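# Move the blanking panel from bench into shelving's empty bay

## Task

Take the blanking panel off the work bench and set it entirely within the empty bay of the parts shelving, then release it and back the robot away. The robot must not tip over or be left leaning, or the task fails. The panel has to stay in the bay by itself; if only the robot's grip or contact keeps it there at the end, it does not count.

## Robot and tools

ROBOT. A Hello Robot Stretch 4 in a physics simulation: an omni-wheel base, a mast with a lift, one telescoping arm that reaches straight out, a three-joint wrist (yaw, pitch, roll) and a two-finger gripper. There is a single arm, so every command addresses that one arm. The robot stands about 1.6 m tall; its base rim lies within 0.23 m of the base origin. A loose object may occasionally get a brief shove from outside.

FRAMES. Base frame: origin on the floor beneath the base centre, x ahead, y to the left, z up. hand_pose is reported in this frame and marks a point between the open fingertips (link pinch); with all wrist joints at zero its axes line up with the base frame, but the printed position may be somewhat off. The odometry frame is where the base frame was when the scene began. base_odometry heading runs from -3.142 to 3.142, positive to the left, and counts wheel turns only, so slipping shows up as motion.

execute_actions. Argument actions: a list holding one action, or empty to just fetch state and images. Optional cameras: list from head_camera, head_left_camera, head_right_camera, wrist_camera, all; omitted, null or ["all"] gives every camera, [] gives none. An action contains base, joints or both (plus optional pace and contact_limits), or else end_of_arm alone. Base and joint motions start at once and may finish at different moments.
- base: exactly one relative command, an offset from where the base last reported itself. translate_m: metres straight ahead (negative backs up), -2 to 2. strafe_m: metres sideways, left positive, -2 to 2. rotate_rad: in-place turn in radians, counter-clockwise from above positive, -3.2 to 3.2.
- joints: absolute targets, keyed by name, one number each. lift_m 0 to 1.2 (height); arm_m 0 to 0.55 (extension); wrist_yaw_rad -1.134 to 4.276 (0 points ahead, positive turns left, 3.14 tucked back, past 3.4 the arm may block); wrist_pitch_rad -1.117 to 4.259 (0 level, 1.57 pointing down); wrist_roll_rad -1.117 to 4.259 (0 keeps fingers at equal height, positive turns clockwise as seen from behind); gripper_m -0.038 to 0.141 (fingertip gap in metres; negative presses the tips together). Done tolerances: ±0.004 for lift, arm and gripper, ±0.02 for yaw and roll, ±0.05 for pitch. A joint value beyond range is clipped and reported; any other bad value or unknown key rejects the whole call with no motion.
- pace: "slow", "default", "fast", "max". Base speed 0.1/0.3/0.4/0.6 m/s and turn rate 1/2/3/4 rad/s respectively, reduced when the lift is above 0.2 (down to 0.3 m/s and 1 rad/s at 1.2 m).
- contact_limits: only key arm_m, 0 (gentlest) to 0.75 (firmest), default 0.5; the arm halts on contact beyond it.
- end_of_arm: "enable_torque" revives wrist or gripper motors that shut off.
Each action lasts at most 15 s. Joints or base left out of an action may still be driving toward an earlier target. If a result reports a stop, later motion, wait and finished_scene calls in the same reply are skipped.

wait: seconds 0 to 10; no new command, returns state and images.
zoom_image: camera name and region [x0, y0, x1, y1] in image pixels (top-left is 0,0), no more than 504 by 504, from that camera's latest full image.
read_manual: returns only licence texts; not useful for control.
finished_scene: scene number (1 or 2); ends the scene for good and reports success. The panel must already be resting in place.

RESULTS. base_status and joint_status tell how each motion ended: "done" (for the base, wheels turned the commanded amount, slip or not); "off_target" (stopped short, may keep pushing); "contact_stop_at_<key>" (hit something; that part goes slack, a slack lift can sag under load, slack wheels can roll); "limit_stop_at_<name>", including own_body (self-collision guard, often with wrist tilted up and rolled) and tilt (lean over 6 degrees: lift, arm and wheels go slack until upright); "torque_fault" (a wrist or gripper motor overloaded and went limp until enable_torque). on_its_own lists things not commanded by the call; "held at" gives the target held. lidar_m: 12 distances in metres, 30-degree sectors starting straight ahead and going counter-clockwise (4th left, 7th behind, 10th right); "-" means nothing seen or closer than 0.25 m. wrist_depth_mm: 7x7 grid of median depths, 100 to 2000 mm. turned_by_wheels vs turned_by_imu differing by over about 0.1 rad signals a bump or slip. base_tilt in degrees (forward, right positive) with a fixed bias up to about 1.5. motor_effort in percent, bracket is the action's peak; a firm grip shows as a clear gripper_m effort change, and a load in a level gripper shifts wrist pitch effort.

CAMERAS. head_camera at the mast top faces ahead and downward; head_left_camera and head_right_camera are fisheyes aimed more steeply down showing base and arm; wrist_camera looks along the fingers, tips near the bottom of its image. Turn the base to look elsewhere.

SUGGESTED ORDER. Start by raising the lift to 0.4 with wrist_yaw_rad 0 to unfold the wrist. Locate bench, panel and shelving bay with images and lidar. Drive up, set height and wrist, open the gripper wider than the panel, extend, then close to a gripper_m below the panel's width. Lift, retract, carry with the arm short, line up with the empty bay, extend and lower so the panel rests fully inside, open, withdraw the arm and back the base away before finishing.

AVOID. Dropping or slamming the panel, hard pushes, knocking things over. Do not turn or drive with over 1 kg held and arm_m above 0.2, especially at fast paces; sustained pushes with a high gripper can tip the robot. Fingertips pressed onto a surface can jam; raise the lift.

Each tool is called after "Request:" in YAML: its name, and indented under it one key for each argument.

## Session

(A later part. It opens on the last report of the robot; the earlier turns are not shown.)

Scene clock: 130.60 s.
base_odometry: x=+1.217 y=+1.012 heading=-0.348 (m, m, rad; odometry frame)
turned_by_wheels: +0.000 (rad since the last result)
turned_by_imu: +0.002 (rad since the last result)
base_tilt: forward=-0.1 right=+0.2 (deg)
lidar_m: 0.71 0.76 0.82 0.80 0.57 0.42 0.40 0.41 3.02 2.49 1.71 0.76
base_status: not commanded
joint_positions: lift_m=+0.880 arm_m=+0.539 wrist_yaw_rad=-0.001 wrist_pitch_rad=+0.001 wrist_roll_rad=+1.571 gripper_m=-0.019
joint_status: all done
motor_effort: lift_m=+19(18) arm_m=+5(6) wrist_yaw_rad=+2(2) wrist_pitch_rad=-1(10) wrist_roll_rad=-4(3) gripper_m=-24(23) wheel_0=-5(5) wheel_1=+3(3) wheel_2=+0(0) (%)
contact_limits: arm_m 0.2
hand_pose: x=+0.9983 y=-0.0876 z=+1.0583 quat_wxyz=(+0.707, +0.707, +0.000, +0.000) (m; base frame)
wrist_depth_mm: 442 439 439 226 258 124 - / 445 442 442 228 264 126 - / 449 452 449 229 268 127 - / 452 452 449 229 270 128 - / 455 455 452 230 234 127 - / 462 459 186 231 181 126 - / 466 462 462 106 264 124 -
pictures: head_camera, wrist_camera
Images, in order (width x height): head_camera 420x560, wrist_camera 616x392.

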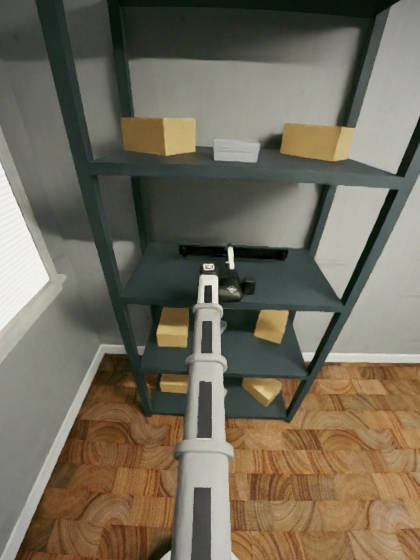

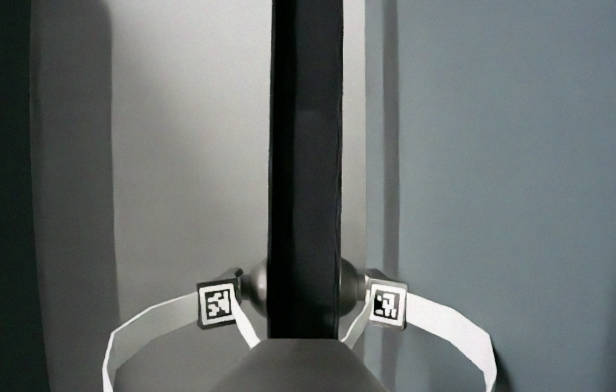

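Request:
execute_actions:
  actions:
    - {"joints":{"gripper_m":0.1}}
  cameras: []

Request:
execute_actions:
  actions:
    - {"joints":{"arm_m":0.0}}
  cameras: ["head_camera","wrist_camera"]

Scene clock: 134.53 s.
base_odometry: x=+1.217 y=+1.012 heading=-0.348 (m, m, rad; odometry frame)
turned_by_wheels: +0.000 (rad since the last result)
turned_by_imu: +0.002 (rad since the last result)
base_tilt: forward=-0.1 right=+0.3 (deg)
lidar_m: 0.72 0.76 0.81 0.81 0.58 0.41 0.40 0.40 3.01 2.51 1.70 0.76
base_status: not commanded
joint_positions: lift_m=+0.880 arm_m=+0.539 wrist_yaw_rad=-0.001 wrist_pitch_rad=-0.002 wrist_roll_rad=+1.571 gripper_m=+0.100
joint_status: all done
motor_effort: lift_m=+19(19) arm_m=+5(6) wrist_yaw_rad=+2(2) wrist_pitch_rad=+6(10) wrist_roll_rad=+0(0) gripper_m=+0(24) wheel_0=-6(5) wheel_1=+3(3) wheel_2=+0(0) (%)
hand_pose: x=+0.9984 y=-0.0876 z=+1.0590 quat_wxyz=(+0.707, +0.707, -0.001, +0.001) (m; base frame)
wrist_depth_mm: 442 442 439 439 244 125 - / 445 445 442 442 247 128 - / 449 449 445 445 250 129 - / 455 452 449 449 252 129 - / 459 455 455 452 238 129 - / 462 459 214 455 191 128 - / 466 466 462 106 258 120 -
pictures: none
No camera images: the call's "cameras" was empty. Leave "cameras" out to get every camera's image.

Scene clock: 137.17 s.
base_odometry: x=+1.217 y=+1.012 heading=-0.348 (m, m, rad; odometry frame)
turned_by_wheels: +0.000 (rad since the last result)
turned_by_imu: +0.001 (rad since the last result)
base_tilt: forward=-0.2 right=+0.3 (deg)
lidar_m: 0.72 0.75 0.81 0.81 0.58 0.41 0.39 0.42 3.01 2.49 1.72 0.75
base_status: not commanded
joint_positions: lift_m=+0.880 arm_m=+0.001 wrist_yaw_rad=+0.000 wrist_pitch_rad=+0.003 wrist_roll_rad=+1.571 gripper_m=+0.100
joint_status: all done
motor_effort: lift_m=+19(19) arm_m=-6(6) wrist_yaw_rad=+1(1) wrist_pitch_rad=-8(6) wrist_roll_rad=-1(1) gripper_m=-2(2) wheel_0=-5(5) wheel_1=+3(3) wheel_2=+0(0) (%)
hand_pose: x=+0.4604 y=-0.0874 z=+1.0576 quat_wxyz=(+0.707, +0.707, +0.001, -0.001) (m; base frame)
wrist_depth_mm: 525 691 931 917 904 891 691 / 535 691 960 960 960 831 691 / 535 707 976 976 960 976 723 / 539 707 976 976 991 976 707 / 535 699 991 976 991 991 707 / 960 640 199 991 214 842 661 / 946 597 960 106 946 778 668
pictures: head_camera, wrist_camera
Images, in order (width x height): head_camera 420x560, wrist_camera 616x392.

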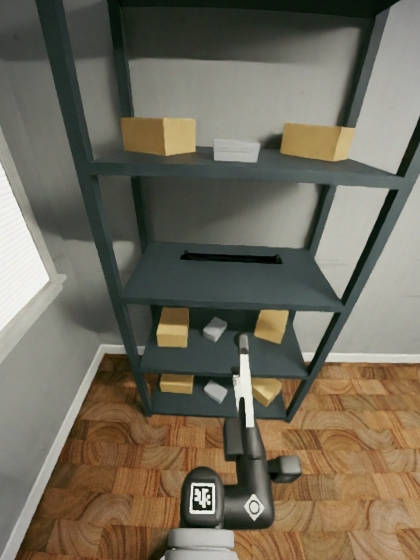

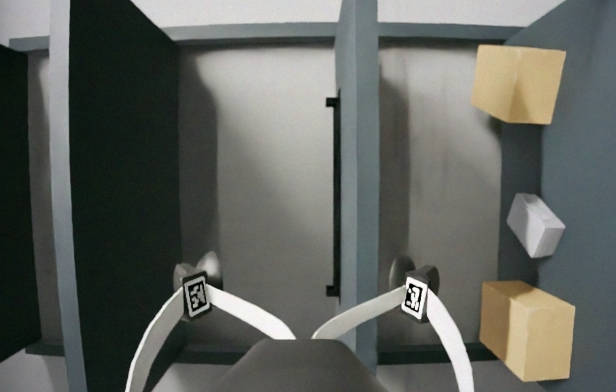

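Request:
finished_scene:
  scene: 1

The scene is finished: the task was done.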